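# Lift the part from the cabinet rack onto the bench

## Task

Remove the part from the rack inside the cabinet and set it down on the bench, without moving any of the rack's rods from where they belong; release the part at the end.

## Robot and tools

Robot: two arms, left_arm and right_arm, each ending in a parallel two-finger gripper. The fingers point along the gripper's own +z axis and close along its y axis. The reported hand point sits between the finger pads, roughly 1 cm short of the tips.

Scene frame: origin on the table surface midway between the arms, +x out over the table, +z up, left_arm on the +y side. The arm names do not match left and right in the images. State lines, written as left_arm: ... | right_arm: ..., give each gripper's end_effector_position (metres) and end_effector_quat_wxyz in this frame. Printed positions can be a little wrong, more so at long reach.

The 14-number row (used by execute_actions rows and by move target): one flat list for both arms, always 14 numbers in [-1, 1]. Numbers 1-7 are left_arm: dx, dy, dz, rx, ry, rz, opening; numbers 8-14 are right_arm in the same order. An arm that should not move still needs its 7 numbers. dx..rz are an offset, not a pose: expressed in that gripper's own axes and counted from the gripper's pose in the most recent result that showed it (before any such result in the scene, and for a second call in the same reply, from where the robot stands when the action begins). A scale of 1.0 equals 0.6 m of travel or 180 degrees of turn; rx, ry, rz form a single rotation vector. Opening is absolute, not an offset: +1 fully open (0.094 m), -1 closed.

Tools:
- execute_actions {"actions": [...], "pictures": bool}. An empty list just reports the state. One action: {"rows": [[14 numbers], ...], "steps": n}, up to 15 rows and up to 15 steps of 1/30 s (default 15). Row k is used on step k; the final row repeats if rows run out. Every row is measured from the same base pose, not from the row before. One wait: {"steps": n} with n up to 300, counted from the previous result, so thinking time eats into it. A refused call moves nothing. Pictures come by default.
- move {"target": [14 numbers], "speed": m/s}. Target uses the same row layout and offset rule. Both grippers follow straight paths that finish together, lasting 0.5 to 10 s (cut off at 10 s). Speed 0.002 to 0.5, default 0.25; turning capped at twice that in rad/s. The opening is sent when the move starts. Paths ignore obstacles and the other arm. The result adds a move: line with the ending (done, off_target, moving, held, fault) and any limits (paced = the pose sent was clipped; held = a safety check blocked some steps, after which the arm may jump faster than speed), plus each gripper's distance to its target. If only one arm is named, the other finished fine.
- wait {"seconds": 0-10}: lets the scene run with no new command.
- zoom_image {"camera", "region": [x0, y0, x1, y1]}: enlarges part of the latest image; pixel coordinates from the top-left, box at most 504x504.
- finished_scene {"scene": number of the current scene}: ends and grades the scene; irreversible. Call it only once the part rests on the bench and both grippers have released it. Replying without any tool call also ends everything.

Cameras: cam_high and cam_low (504x504, fixed), cam_left_wrist and cam_right_wrist (616x616 fisheye, on the hands). Calibration data is given per camera; fixed ones may be off by a couple of degrees and under a centimetre.

Control behaviour: each step the commanded pose is limited to within 70 mm and 16 degrees of the measured pose, then solved by damped inverse kinematics that favours position over orientation. Large offsets therefore need several actions; check the reported pose afterwards and send the remainder. Arms usually stop a centimetre or more short, typically below target, and zero offsets let them keep sagging. To hold an arm still, send in the first call of a reply the offset that returns it to its desired pose, then zeros in later calls, aiming higher if it still droops. Zero offsets are not a pause; they pull the arm back to the base pose. A result with nothing pending shows a Hand target line per arm. A "pose unreachable" line and HELD marks mean the clearance check altered or dropped part of the command. Joint limits (rad): waist -2.618..3.054, shoulder 0..3.142, elbow 0..3.142, wrist pitch -1.571..1.571, wrist yaw -1.571..1.571, wrist roll -2.094..2.094; elbows never fully straighten.

Gripping: grip_measured reports the finger opening on the command scale (each gripper may be off by up to about 1 mm). To hold something, command roughly 0.03 below its grip_measured; a smaller gap grips more gently. Pads push about 50-62 N, less on thin objects. Fingers still moving keep moving between calls.

The simulation keeps running while you compose a reply. Holding loads heats motors: a MOTOR HOT line appears from 75 °C, the arm pauses for 10 s at 90 °C, and at 100 °C it goes limp and drops. These show as OVER-TEMPERATURE FAULT lines; keep holding periods brief.

Avoid: pulling the rack's rods out of place, knocking or dropping anything off the table, fast contacts or targets set deep past a surface (both press harder), collisions or shoving between the two arms (can abort the scene), and slips or slams of the part. Brief external tugs on the held part or pushes on loose objects may happen.

Each tool is called after "Request:" as name(argument=value, ...), one argument or row to a line, values as JSON.

## Session

Request:
execute_actions(
  actions=[],
)

Scene clock: 0.00 s of 4320.00 s.
left_arm: end_effector_position=(+0.1195, +0.2001, +0.1301) grip_measured=+1.000 end_effector_quat_wxyz=(+0.065, +0.876, +0.478, -0.024) | right_arm: end_effector_position=(+0.4443, -0.5282, +0.1523) grip_measured=+1.000 end_effector_quat_wxyz=(+0.079, +0.238, +0.900, -0.358)
Joint positions: left_arm=[-1.011  0.984  0.894 -1.36   0.066  1.212  0.094] | right_arm=[-0.285  2.531  2.621 -1.462  0.728  0.182  0.094]
Joint velocities: left_arm=[-0.017 -0.002 -0.027 -0.022 -0.037 -0.037  0.   ] | right_arm=[-0.017 -0.012 -0.007 -0.051 -0.066 -0.022  0.   ]
Motor temperatures (°C, as the motors report them): left_arm=[25 26 27 25 25 27] | right_arm=[25 25 25 29 28 27]
Hand target (left_arm): +0.119, +0.199, +0.132; +0.068, +0.875, +0.478, -0.027
Hand target (right_arm): +0.445, -0.530, +0.168; +0.097, +0.247, +0.893, -0.364

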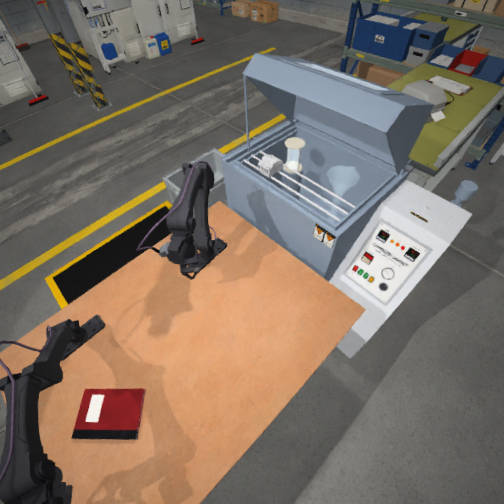

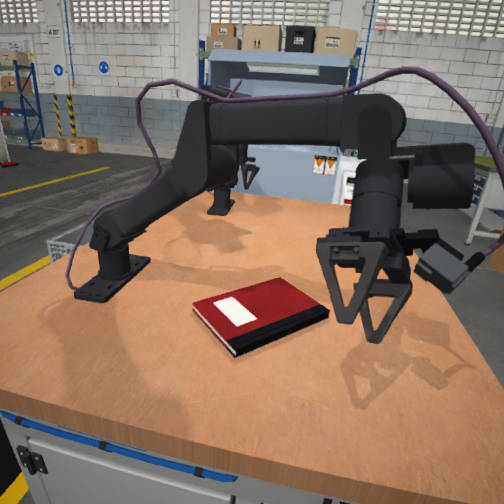

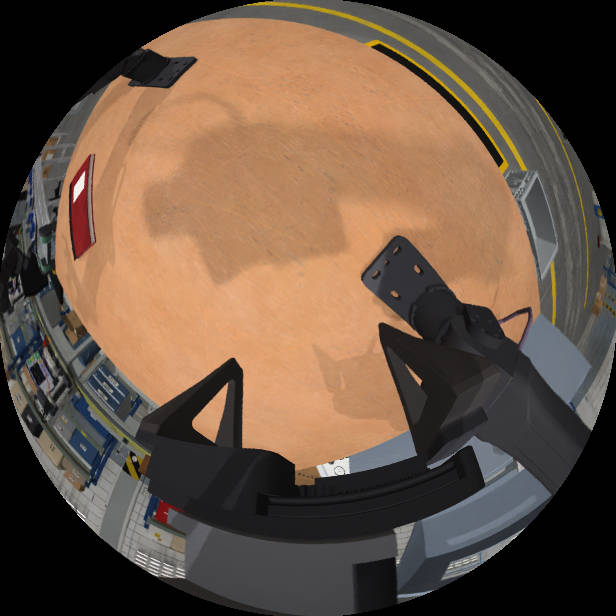

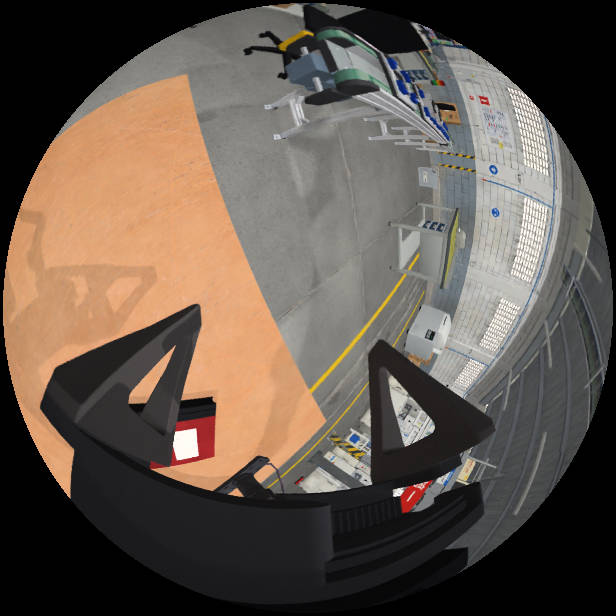

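Request:
zoom_image(
  camera="cam_high",
  region=[210,110,390,250],
)

Request:
zoom_image(
  camera="cam_low",
  region=[190,40,370,210],
)

Region (210, 110, 390, 250) of cam_high's 504x504 image, scaled by 2.800, with more detail than that image has.

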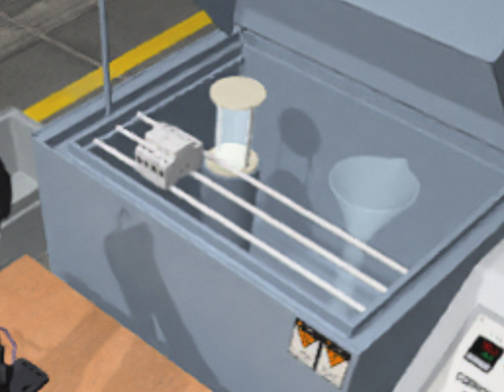

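Region (190, 40, 370, 210) of cam_low's 504x504 image, scaled by 2.800, with more detail than that image has.

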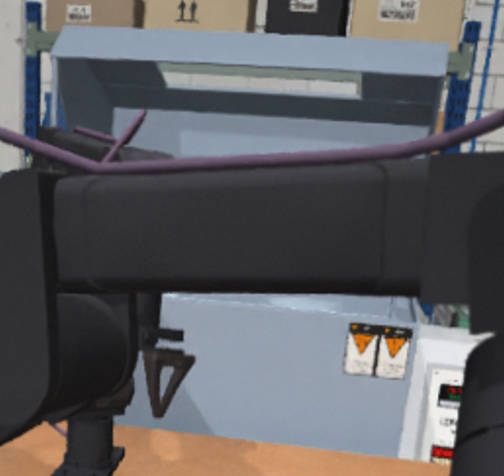

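Request:
move(
  target=[0.2,-0.25,-0.4,0,0,-0.18,1,0,0,0,0,0,0,1],
)

Scene clock: 17.97 s of 4320.00 s.
left_arm: end_effector_position=(+0.0471, +0.4129, +0.3435) grip_measured=+1.000 end_effector_quat_wxyz=(+0.574, +0.480, +0.575, +0.332) | right_arm: end_effector_position=(+0.4446, -0.5274, +0.1515) grip_measured=+1.000 end_effector_quat_wxyz=(+0.079, +0.238, +0.901, -0.354)
Joint positions: left_arm=[-0.689  0.019  1.45  -1.565 -0.43   1.163  0.094] | right_arm=[-0.285  2.531  2.621 -1.462  0.721  0.182  0.094]
Joint velocities: left_arm=[ 0.037  0.012  0.007 -0.066  0.022 -0.051  0.   ] | right_arm=[ 0.012 -0.002 -0.002  0.022 -0.037 -0.022  0.   ]
Motor temperatures (°C, as the motors report them): left_arm=[25 27 28 26 25 27] | right_arm=[25 33 26 29 28 27]
Hand target (left_arm): +0.050, +0.412, +0.341; +0.556, +0.484, +0.585, +0.337
Hand target (right_arm): +0.444, -0.528, +0.152; +0.079, +0.238, +0.900, -0.358
Off the commanded pose (left_arm): 0.007 m, 81 deg; orientation clipped at the last step of the last action.
Off the commanded pose (right_arm): 0.001 m, 0 deg.
joint sent to its limit (left arm) — the command would take joint 4 (wrist pitch) past its lower limit, so that joint was sent only as far as its limit.
After step 90, 11.83 s passed at rest.
move: off_target (left_arm); limits=paced
camera_calibration (this result's frames):
cam_left_wrist: T_world_to_cam=[[-0.144623, -0.0344236, -0.988888, 0.359675], [-0.365174, 0.930702, 0.0210079, -0.34278], [0.919637, 0.364155, -0.147172, -0.0253178], [0, 0, 0, 1]] pos_world=[-0.0498739, 0.340627, 0.359154]
cam_right_wrist: T_world_to_cam=[[-0.219877, -0.692237, 0.687359, -0.37582], [-0.747225, 0.572482, 0.337518, 0.59505], [-0.627143, -0.4394, -0.643133, 0.236632], [0, 0, 0, 1]] pos_world=[0.510405, -0.496836, 0.209669]

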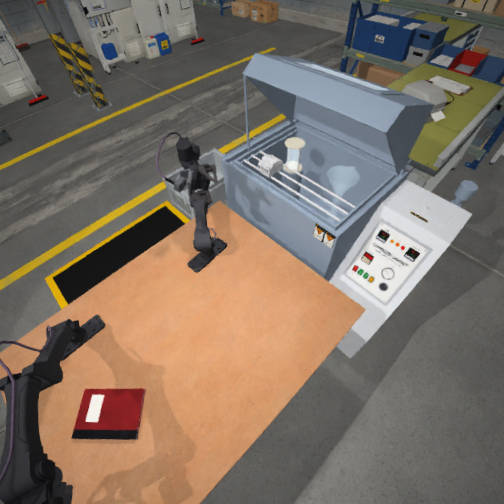

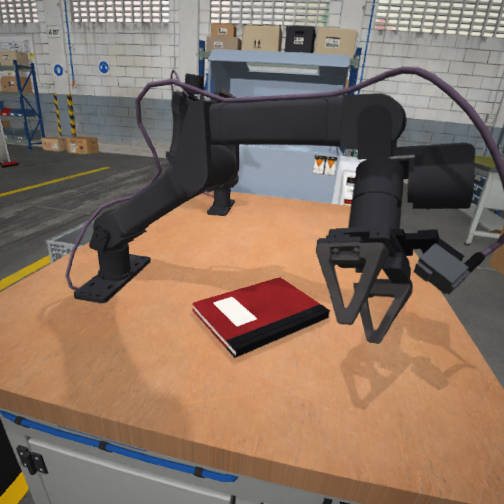

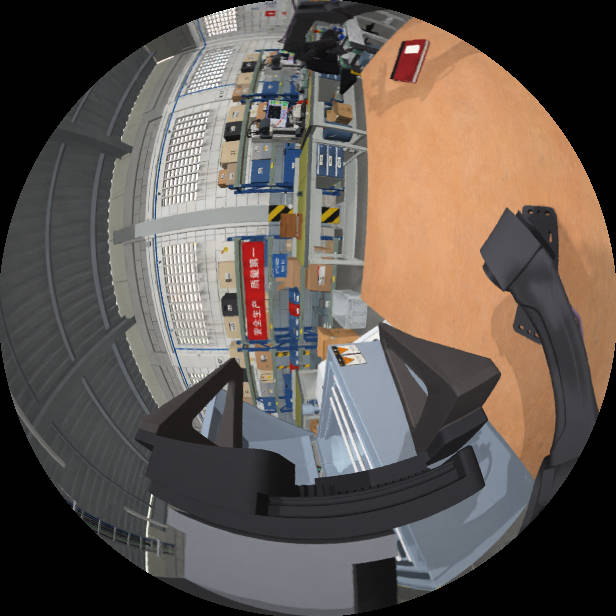

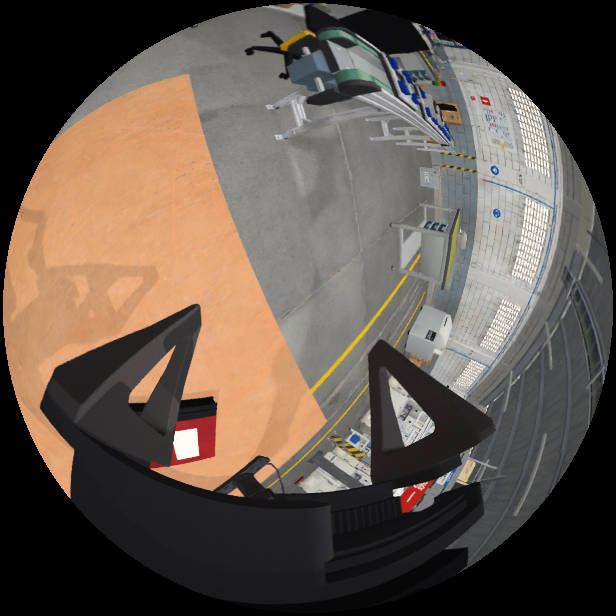

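Request:
move(
  target=[0.175,0.155,-0.128,-0.171,0.467,-0.061,1,0,0,0,0,0,0,1],
)

Scene clock: 31.73 s of 4320.00 s.
left_arm: end_effector_position=(+0.0078, +0.5456, +0.4044) grip_measured=+1.000 end_effector_quat_wxyz=(+0.297, +0.047, +0.709, +0.638) | right_arm: end_effector_position=(+0.4450, -0.5266, +0.1508) grip_measured=+1.000 end_effector_quat_wxyz=(+0.079, +0.238, +0.902, -0.351)
Joint positions: left_arm=[-0.564  0.251  1.416 -1.559 -1.547  0.807  0.094] | right_arm=[-0.285  2.531  2.621 -1.462  0.715  0.182  0.094]
Joint velocities: left_arm=[ 0.002 -0.002 -0.002 -0.125 -0.037  0.037  0.   ] | right_arm=[ 0.012  0.002 -0.017 -0.051  0.022  0.066  0.   ]
Motor temperatures (°C, as the motors report them): left_arm=[25 29 28 28 25 27] | right_arm=[25 34 27 29 28 27]
Hand target (left_arm): -0.000, +0.551, +0.404; +0.297, +0.042, +0.707, +0.641
Hand target (right_arm): +0.445, -0.527, +0.152; +0.079, +0.238, +0.901, -0.354
Off the commanded pose (left_arm): 0.011 m, 20 deg; orientation clipped at the last step of the last action.
Off the commanded pose (right_arm): 0.001 m, 0 deg.
joint sent to its limit (left arm) — the command would take joint 4 (wrist pitch) past its lower limit and joint 5 (wrist yaw) past its lower limit, so those joints were sent only as far as their limits.
After step 90, 7.03 s passed at rest.
move: off_target (left_arm); limits=paced
camera_calibration (this result's frames):
cam_left_wrist: T_world_to_cam=[[0.0554136, -0.0582511, -0.996763, 0.433396], [-0.997673, -0.0429399, -0.0529548, 0.0841346], [-0.0397162, 0.997378, -0.0604951, -0.401613], [0, 0, 0, 1]] pos_world=[0.0439723, 0.429418, 0.412153]
cam_right_wrist: T_world_to_cam=[[-0.220107, -0.696728, 0.682732, -0.376236], [-0.748506, 0.569447, 0.339808, 0.593743], [-0.625533, -0.436235, -0.646844, 0.238246], [0, 0, 0, 1]] pos_world=[0.510639, -0.496308, 0.209218]

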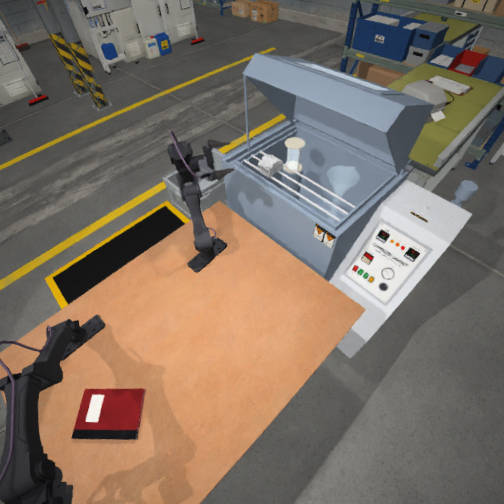

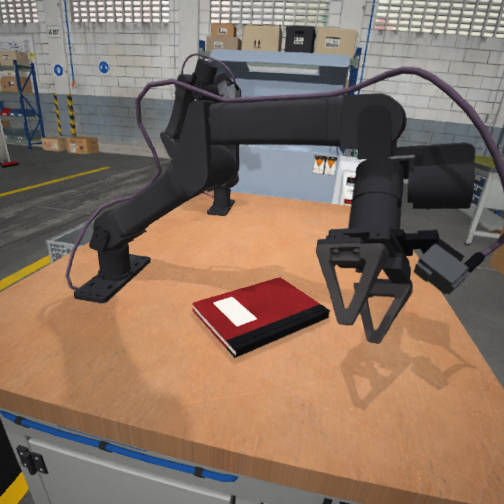

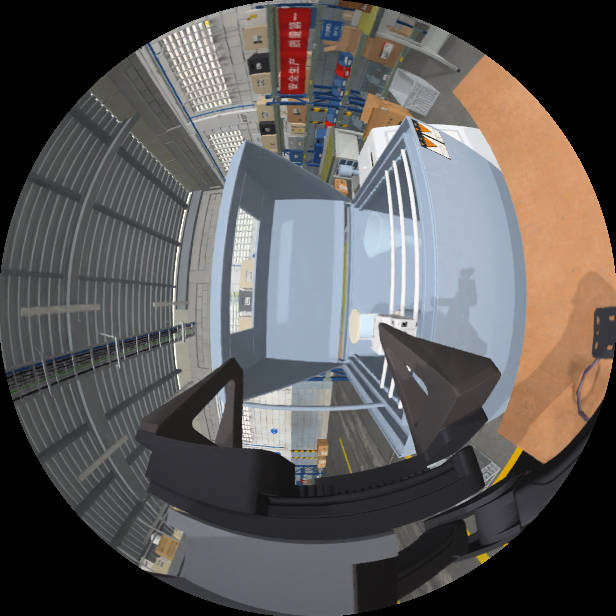

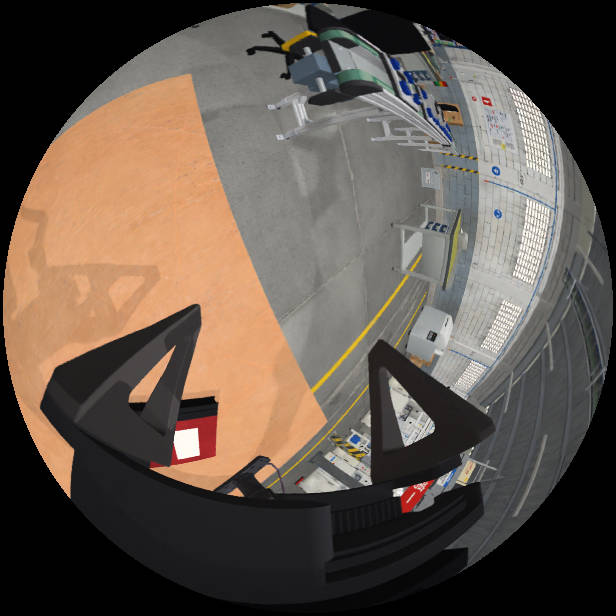

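Request:
move(
  target=[0.127,0.007,0.19,0.069,0.378,-0.423,1,0,0,0,0,0,0,1],
)

Scene clock: 50.33 s of 4320.00 s.
left_arm: end_effector_position=(-0.0023, +0.6797, +0.3811) grip_measured=+1.000 end_effector_quat_wxyz=(+0.706, -0.360, +0.607, +0.068) | right_arm: end_effector_position=(+0.4454, -0.5259, +0.1501) grip_measured=+1.000 end_effector_quat_wxyz=(+0.079, +0.238, +0.903, -0.349)
Joint positions: left_arm=[-1.014  0.046  1.898 -1.401 -1.559  0.013  0.094] | right_arm=[-0.285  2.531  2.621 -1.462  0.709  0.182  0.094]
Joint velocities: left_arm=[-0.017  0.002 -0.017 -0.007 -0.007 -0.051  0.   ] | right_arm=[ 0.007 -0.007  0.007  0.007 -0.022  0.022  0.   ]
Motor temperatures (°C, as the motors report them): left_arm=[25 29 28 28 25 27] | right_arm=[25 35 27 29 28 27]
Hand target (left_arm): -0.001, +0.682, +0.378; +0.706, -0.366, +0.604, +0.059
Hand target (right_arm): +0.445, -0.527, +0.151; +0.079, +0.238, +0.902, -0.352
Off the commanded pose (left_arm): 0.002 m, 73 deg; orientation clipped at the last step of the last action.
Off the commanded pose (right_arm): 0.001 m, 0 deg.
joint sent to its limit (left arm) — the command would take joint 5 (wrist yaw) past its lower limit, so that joint was sent only as far as its limit.
After step 90, 8.27 s passed at rest.
move: off_target (left_arm); limits=paced
camera_calibration (this result's frames):
cam_left_wrist: T_world_to_cam=[[0.571262, -0.807907, 0.144725, 0.494258], [-0.344911, -0.396304, -0.85087, 0.624315], [0.744779, 0.436153, -0.505049, 0.0154178], [0, 0, 0, 1]] pos_world=[-0.0785008, 0.640009, 0.467467]
cam_right_wrist: T_world_to_cam=[[-0.220312, -0.700929, 0.678352, -0.376615], [-0.749711, 0.566575, 0.341945, 0.592512], [-0.624016, -0.433233, -0.650317, 0.239768], [0, 0, 0, 1]] pos_world=[0.510859, -0.495808, 0.208796]

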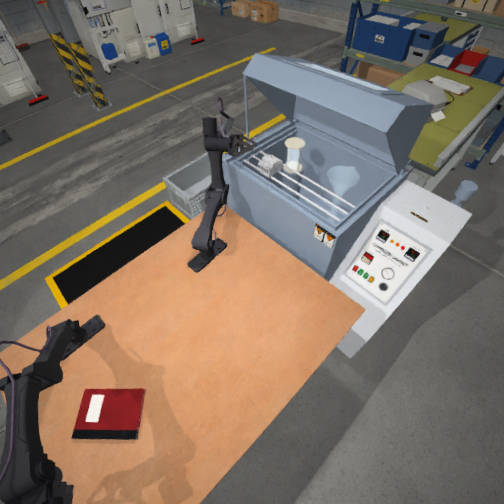

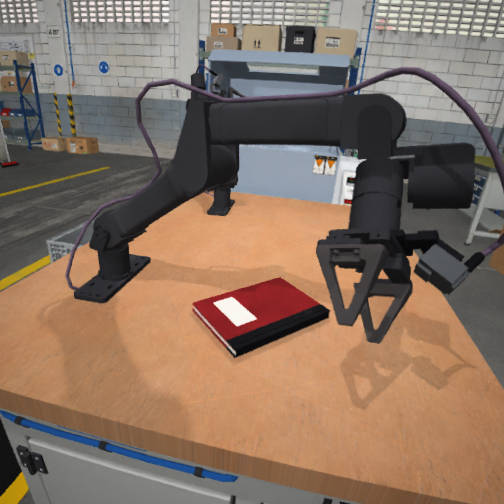

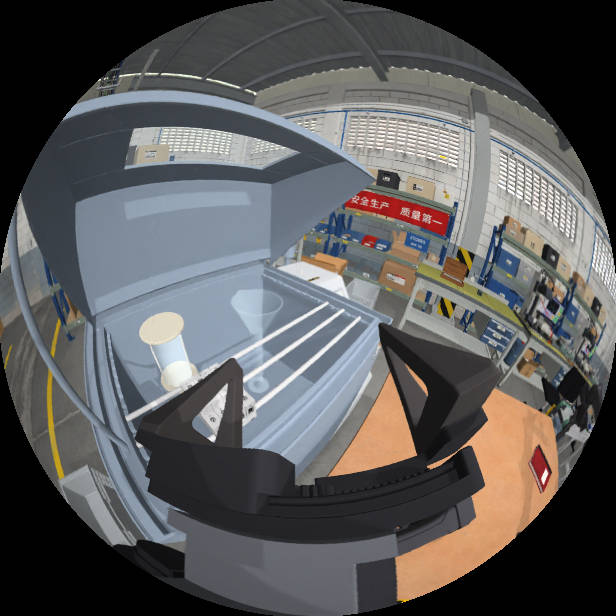

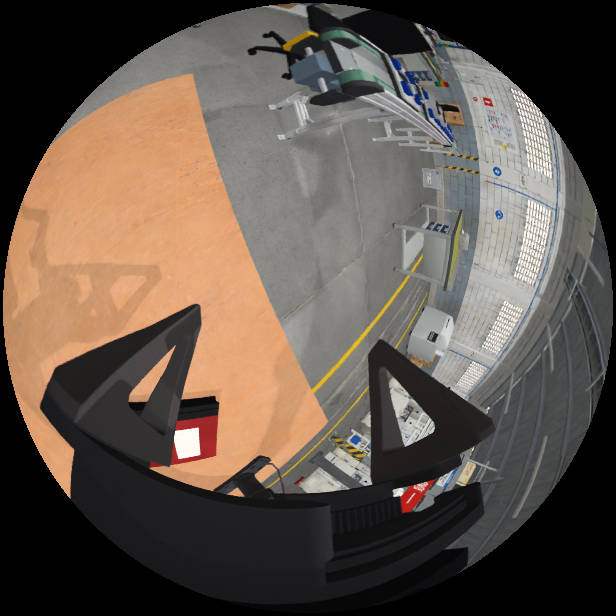

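Request:
move(
  target=[0.387,-0.7,0.245,0.197,0.045,0.135,1,0,0,0,0,0,0,1],
  speed=0.4,
)

Scene clock: 62.60 s of 4320.00 s.
left_arm: end_effector_position=(+0.4060, +0.3780, +0.3499) grip_measured=+1.000 end_effector_quat_wxyz=(+0.617, +0.295, +0.641, -0.347) | right_arm: end_effector_position=(+0.4457, -0.5251, +0.1493) grip_measured=+1.000 end_effector_quat_wxyz=(+0.080, +0.238, +0.904, -0.346)
Joint positions: left_arm=[-2.593 -0.002  1.961 -1.558 -1.564  0.323  0.094] | right_arm=[-0.285  2.531  2.621 -1.462  0.702  0.182  0.094]
Joint velocities: left_arm=[ 0.002 -0.007  0.007  0.007 -0.007 -0.037  0.   ] | right_arm=[ 0.007 -0.007  0.007 -0.022  0.007  0.007  0.   ]
Motor temperatures (°C, as the motors report them): left_arm=[25 31 27 27 25 27] | right_arm=[25 36 27 29 28 27]
Hand target (left_arm): +0.408, +0.382, +0.345; +0.621, +0.299, +0.640, -0.340
Hand target (right_arm): +0.445, -0.526, +0.150; +0.079, +0.238, +0.903, -0.349
Off the commanded pose (left_arm): 0.007 m, 54 deg; orientation clipped at the last step of the last action.
Off the commanded pose (right_arm): 0.001 m, 0 deg.
joint sent to its limit (left arm) — the command would take joint 2 (shoulder) past its lower limit, joint 4 (wrist pitch) past its lower limit and joint 5 (wrist yaw) past its lower limit, so those joints were sent only as far as their limits.
After step 90, 6.00 s passed at rest.
move: off_target (left_arm); limits=paced
camera_calibration (this result's frames):
cam_left_wrist: T_world_to_cam=[[-0.800428, -0.561521, -0.209781, 0.609569], [-0.149888, 0.526343, -0.836957, 0.1862], [0.580386, -0.638481, -0.505465, 0.300325], [0, 0, 0, 1]] pos_world=[0.341521, 0.436032, 0.435521]
cam_right_wrist: T_world_to_cam=[[-0.220517, -0.705365, 0.673671, -0.377005], [-0.750991, 0.56351, 0.344194, 0.591204], [-0.622403, -0.43002, -0.653986, 0.241387], [0, 0, 0, 1]] pos_world=[0.511093, -0.495273, 0.208352]

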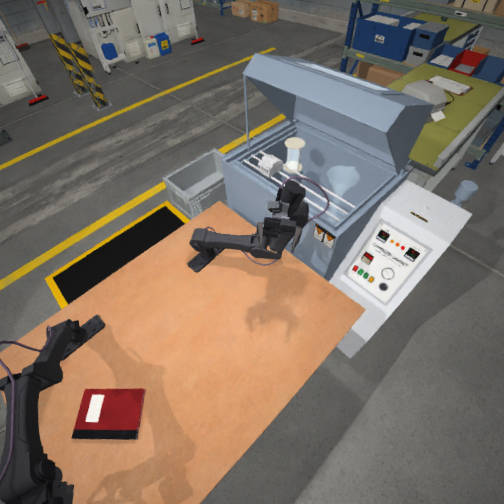

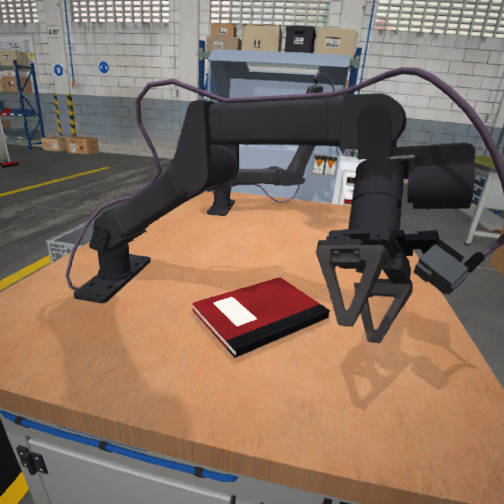

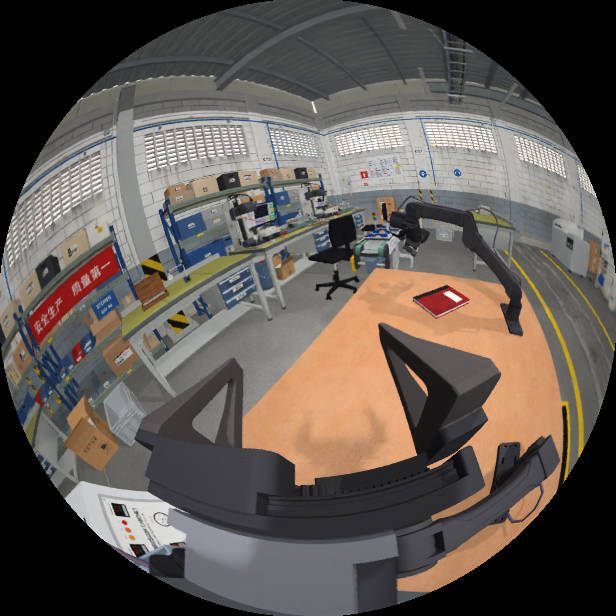

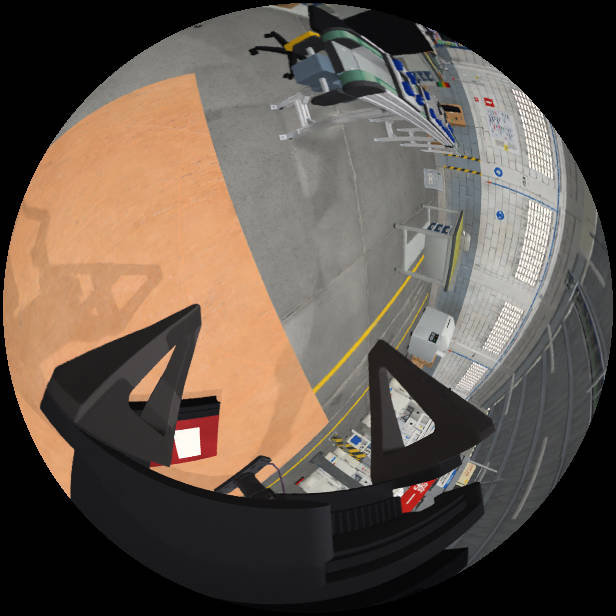

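Request:
move(
  target=[0.077,-0.975,-0.425,0.52,0,0,1,0,0,0,0,0,0,1],
  speed=0.3,
)

Scene clock: 73.77 s of 4320.00 s.
left_arm: end_effector_position=(-0.2180, +0.2387, +0.3616) grip_measured=+1.000 end_effector_quat_wxyz=(+0.398, +0.585, +0.397, -0.584) | right_arm: end_effector_position=(+0.4461, -0.5243, +0.1486) grip_measured=+1.000 end_effector_quat_wxyz=(+0.080, +0.238, +0.905, -0.343)
Joint positions: left_arm=[-0.461 -0.002  1.445 -1.548  1.571  0.103  0.094] | right_arm=[-0.285  2.531  2.621 -1.462  0.696  0.182  0.094]
Joint velocities: left_arm=[ 0.027 -0.007  0.002  0.022  0.066 -0.051  0.   ] | right_arm=[-0.017 -0.027  0.002  0.007 -0.066 -0.022  0.   ]
Motor temperatures (°C, as the motors report them): left_arm=[25 31 27 28 25 27] | right_arm=[25 36 27 29 28 27]
Hand target (left_arm): -0.224, +0.239, +0.358; +0.399, +0.584, +0.398, -0.584
Hand target (right_arm): +0.446, -0.525, +0.149; +0.080, +0.238, +0.904, -0.346
Off the commanded pose (left_arm): 0.011 m, 36 deg; orientation clipped at the last step of the last action.
Off the commanded pose (right_arm): 0.001 m, 0 deg.
joint sent to its limit (left arm) — the command would take joint 5 (wrist yaw) past its upper limit, so that joint was sent only as far as its limit.
After step 90, 3.07 s passed at rest.
move: off_target (left_arm); limits=paced
camera_calibration (this result's frames):
cam_left_wrist: T_world_to_cam=[[-0.883994, 0.365736, -0.291191, -0.175785], [0.428756, 0.385984, -0.816814, 0.328211], [-0.186343, -0.846908, -0.498019, 0.459306], [0, 0, 0, 1]] pos_world=[-0.210527, 0.326597, 0.445643]
cam_right_wrist: T_world_to_cam=[[-0.220697, -0.709514, 0.669241, -0.377359], [-0.752195, 0.56061, 0.346293, 0.589972], [-0.620883, -0.426974, -0.657418, 0.242914], [0, 0, 0, 1]] pos_world=[0.511313, -0.494768, 0.207937]

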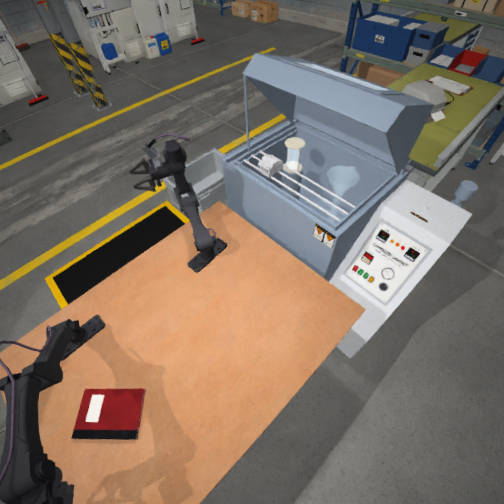

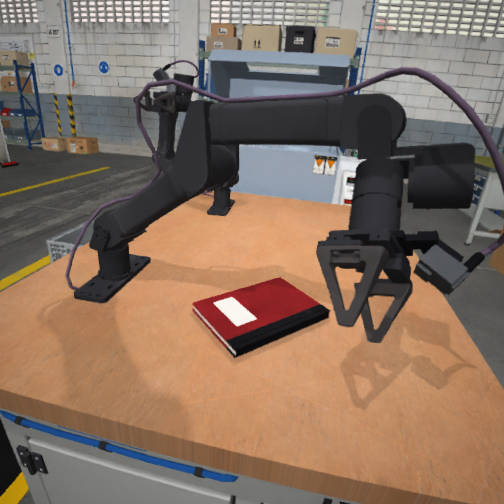

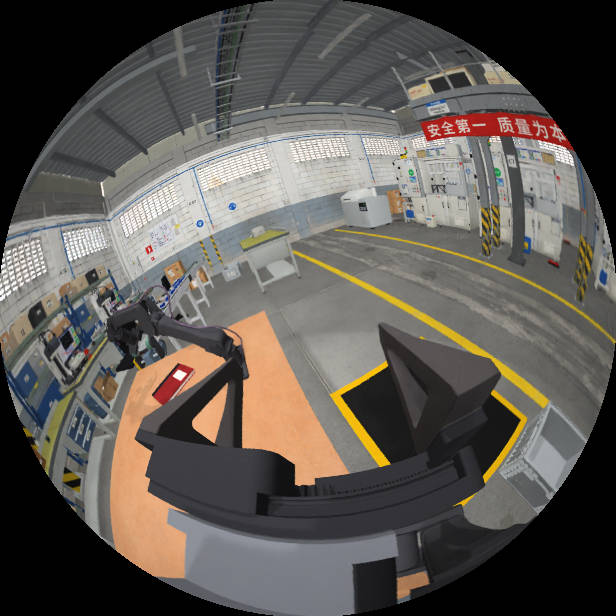

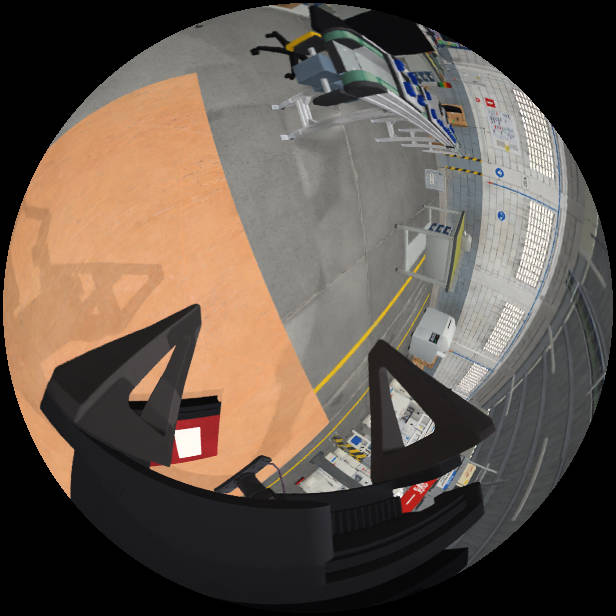

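Request:
move(
  target=[0.067,0.955,-0.31,-0.51,0,0,1,0,0,0,0,0,0,1],
  speed=0.3,
)

Scene clock: 81.50 s of 4320.00 s.
left_arm: end_effector_position=(+0.3850, +0.2039, +0.3130) grip_measured=+1.000 end_effector_quat_wxyz=(+0.688, +0.127, +0.704, -0.118) | right_arm: end_effector_position=(+0.4464, -0.5235, +0.1480) grip_measured=+1.000 end_effector_quat_wxyz=(+0.080, +0.238, +0.906, -0.340)
Joint positions: left_arm=[-0.43   0.968  0.66   0.284  0.004  0.008  0.094] | right_arm=[-0.285  2.531  2.621 -1.462  0.69   0.182  0.094]
Joint velocities: left_arm=[-0.022  0.002 -0.002  0.022  0.037  0.037  0.   ] | right_arm=[ 0.007 -0.002 -0.022 -0.007 -0.007  0.007  0.   ]
Motor temperatures (°C, as the motors report them): left_arm=[25 30 28 28 25 27] | right_arm=[25 36 27 29 28 27]
Hand target (left_arm): +0.387, +0.202, +0.324; +0.698, +0.122, +0.696, -0.122
Hand target (right_arm): +0.446, -0.524, +0.149; +0.080, +0.238, +0.905, -0.343
Off the commanded pose (left_arm): 0.010 m, 2 deg.
Off the commanded pose (right_arm): 0.001 m, 0 deg.
After step 90, 1.13 s passed at rest.
move: done; limits=paced
camera_calibration (this result's frames):
cam_left_wrist: T_world_to_cam=[[-0.347375, -0.889726, -0.296174, 0.406823], [-0.414441, 0.428989, -0.802625, 0.354773], [0.841171, -0.156065, -0.517759, -0.0121842], [0, 0, 0, 1]] pos_world=[0.298602, 0.207866, 0.398931]
cam_right_wrist: T_world_to_cam=[[-0.220866, -0.713637, 0.664786, -0.377702], [-0.753399, 0.557697, 0.348373, 0.58874], [-0.619361, -0.423906, -0.66083, 0.244443], [0, 0, 0, 1]] pos_world=[0.511533, -0.494259, 0.207525]

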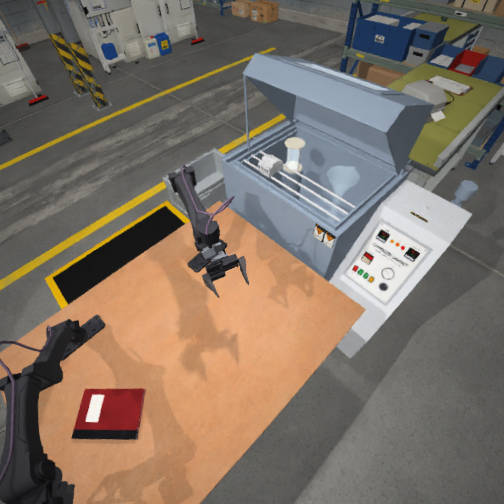

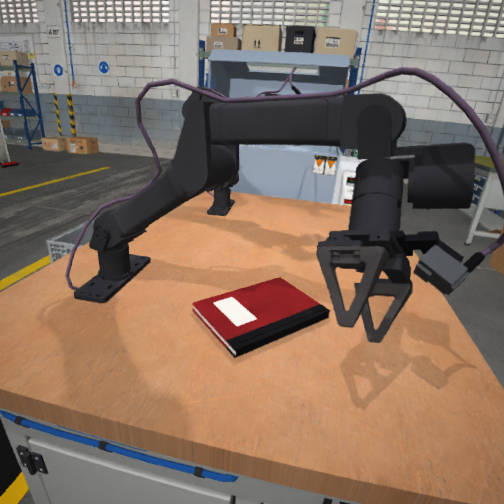

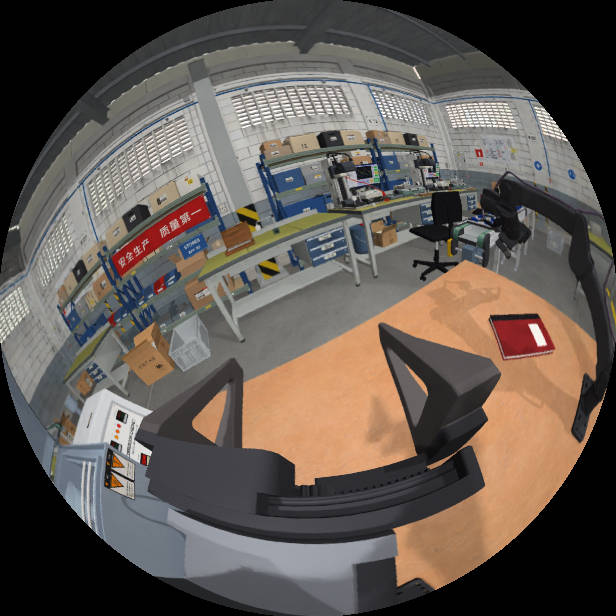

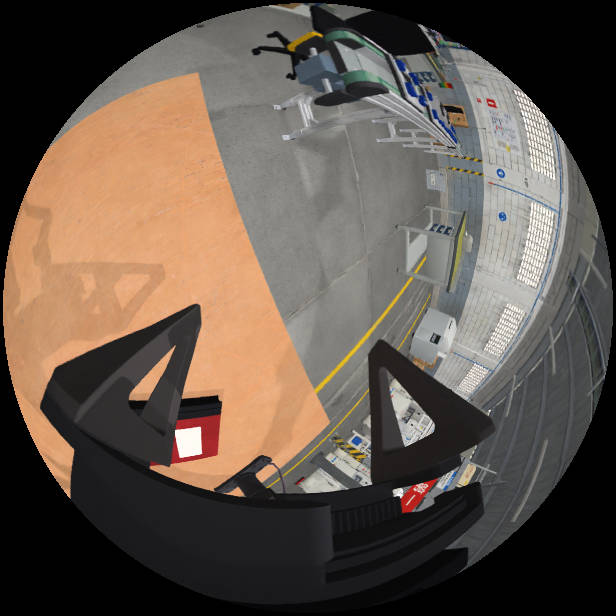

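Request:
move(
  target=[-0.083,0.697,-0.403,-0.36,0,0,1,0,0,0,0,0,0,1],
  speed=0.3,
)

Request:
execute_actions(
  actions=[],
)

Scene clock: 86.97 s of 4320.00 s.
left_arm: end_effector_position=(+0.3027, +0.6706, +0.3651) grip_measured=+1.000 end_effector_quat_wxyz=(+0.644, -0.257, +0.667, +0.271) | right_arm: end_effector_position=(+0.4467, -0.5228, +0.1473) grip_measured=+1.000 end_effector_quat_wxyz=(+0.080, +0.238, +0.907, -0.337)
Joint positions: left_arm=[0.918 1.245 1.012 0.21  0.237 0.037 0.094] | right_arm=[-0.285  2.531  2.621 -1.462  0.684  0.182  0.094]
Joint velocities: left_arm=[-0.017 -0.007 -0.002 -0.081 -0.007  0.095  0.   ] | right_arm=[-0.002 -0.017 -0.007 -0.007  0.007  0.022  0.   ]
Motor temperatures (°C, as the motors report them): left_arm=[25 30 29 29 25 27] | right_arm=[25 37 27 29 28 27]
Hand target (left_arm): +0.301, +0.675, +0.377; +0.650, -0.254, +0.657, +0.285
Hand target (right_arm): +0.446, -0.524, +0.148; +0.080, +0.238, +0.906, -0.340
Off the commanded pose (left_arm): 0.011 m, 1 deg.
Off the commanded pose (right_arm): 0.001 m, 0 deg.
move: off_target (left_arm)
camera_calibration (this result's frames):
cam_left_wrist: T_world_to_cam=[[0.640832, -0.698501, -0.318482, 0.389644], [-0.57952, -0.168082, -0.797437, 0.610736], [0.50348, 0.695589, -0.512507, -0.313986], [0, 0, 0, 1]] pos_world=[0.262323, 0.593226, 0.450198]
cam_right_wrist: T_world_to_cam=[[-0.221013, -0.71748, 0.660588, -0.378012], [-0.754528, 0.554954, 0.350305, 0.587584], [-0.617933, -0.42101, -0.66401, 0.245879], [0, 0, 0, 1]] pos_world=[0.51174, -0.49378, 0.207142]

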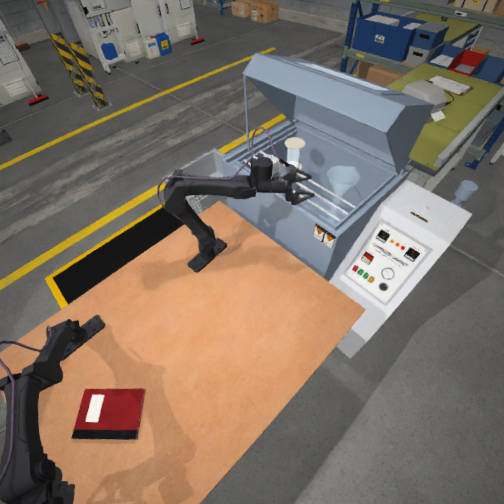

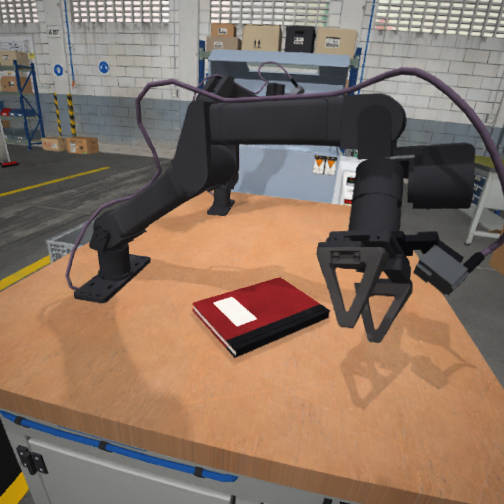

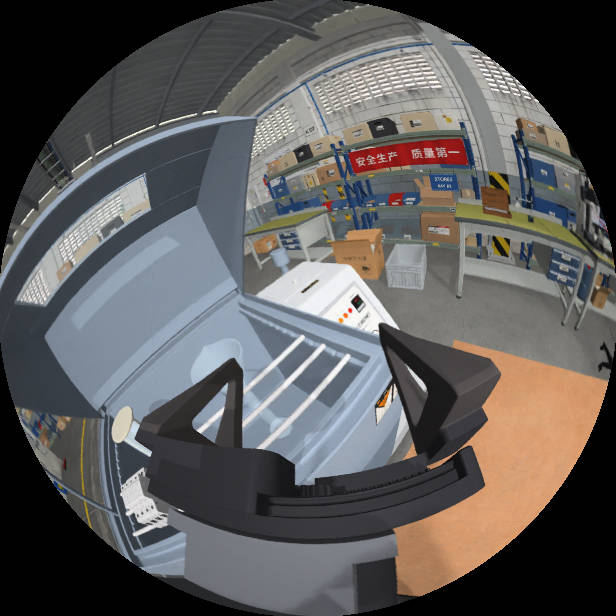

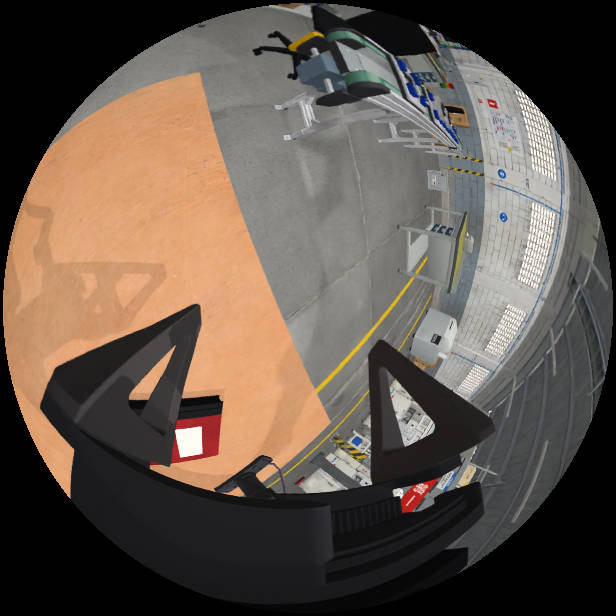

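Scene clock: 86.97 s of 4320.00 s.
left_arm: end_effector_position=(+0.3027, +0.6706, +0.3651) grip_measured=+1.000 end_effector_quat_wxyz=(+0.644, -0.257, +0.667, +0.271) | right_arm: end_effector_position=(+0.4467, -0.5228, +0.1473) grip_measured=+1.000 end_effector_quat_wxyz=(+0.080, +0.238, +0.907, -0.337)
Joint positions: left_arm=[0.918 1.245 1.012 0.21  0.237 0.037 0.094] | right_arm=[-0.285  2.531  2.621 -1.462  0.684  0.182  0.094]
Joint velocities: left_arm=[-0.017 -0.007 -0.002 -0.081 -0.007  0.095  0.   ] | right_arm=[-0.002 -0.017 -0.007 -0.007  0.007  0.022  0.   ]
Motor temperatures (°C, as the motors report them): left_arm=[25 30 29 29 25 27] | right_arm=[25 37 27 29 28 27]
Hand target (left_arm): +0.301, +0.675, +0.377; +0.650, -0.254, +0.657, +0.285
Hand target (right_arm): +0.446, -0.524, +0.148; +0.080, +0.238, +0.906, -0.340
Off the commanded pose (left_arm): 0.011 m, 1 deg.
Off the commanded pose (right_arm): 0.001 m, 0 deg.
camera_calibration (this result's frames):
cam_left_wrist: T_world_to_cam=[[0.640832, -0.698501, -0.318482, 0.389644], [-0.57952, -0.168082, -0.797437, 0.610736], [0.50348, 0.695589, -0.512507, -0.313986], [0, 0, 0, 1]] pos_world=[0.262323, 0.593226, 0.450198]
cam_right_wrist: T_world_to_cam=[[-0.221013, -0.71748, 0.660588, -0.378012], [-0.754528, 0.554954, 0.350305, 0.587584], [-0.617933, -0.42101, -0.66401, 0.245879], [0, 0, 0, 1]] pos_world=[0.51174, -0.49378, 0.207142]

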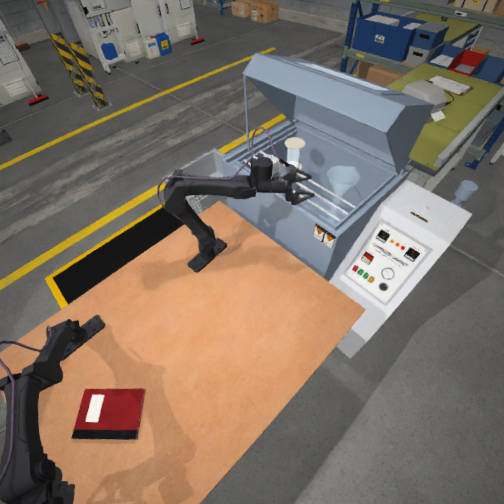

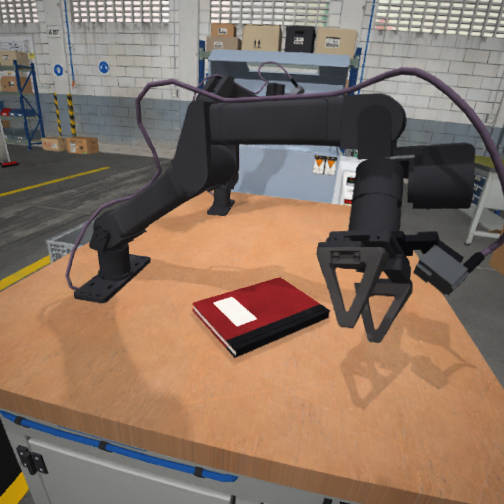

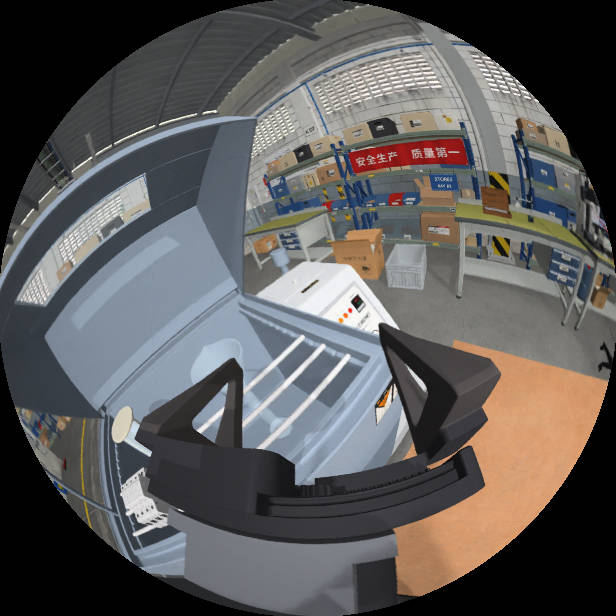

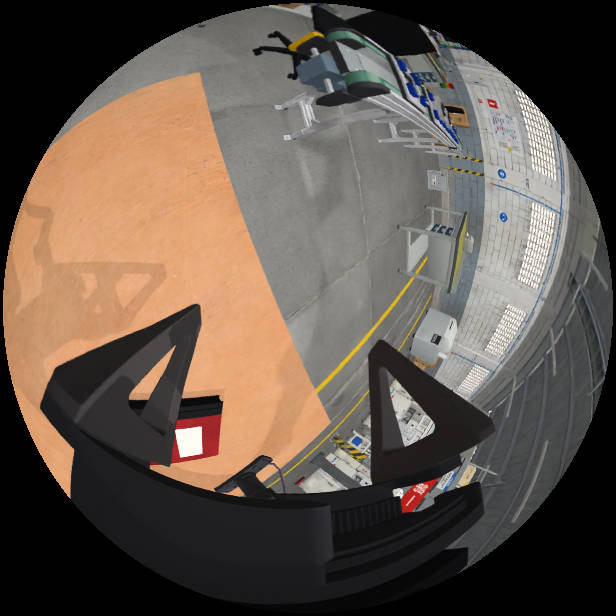

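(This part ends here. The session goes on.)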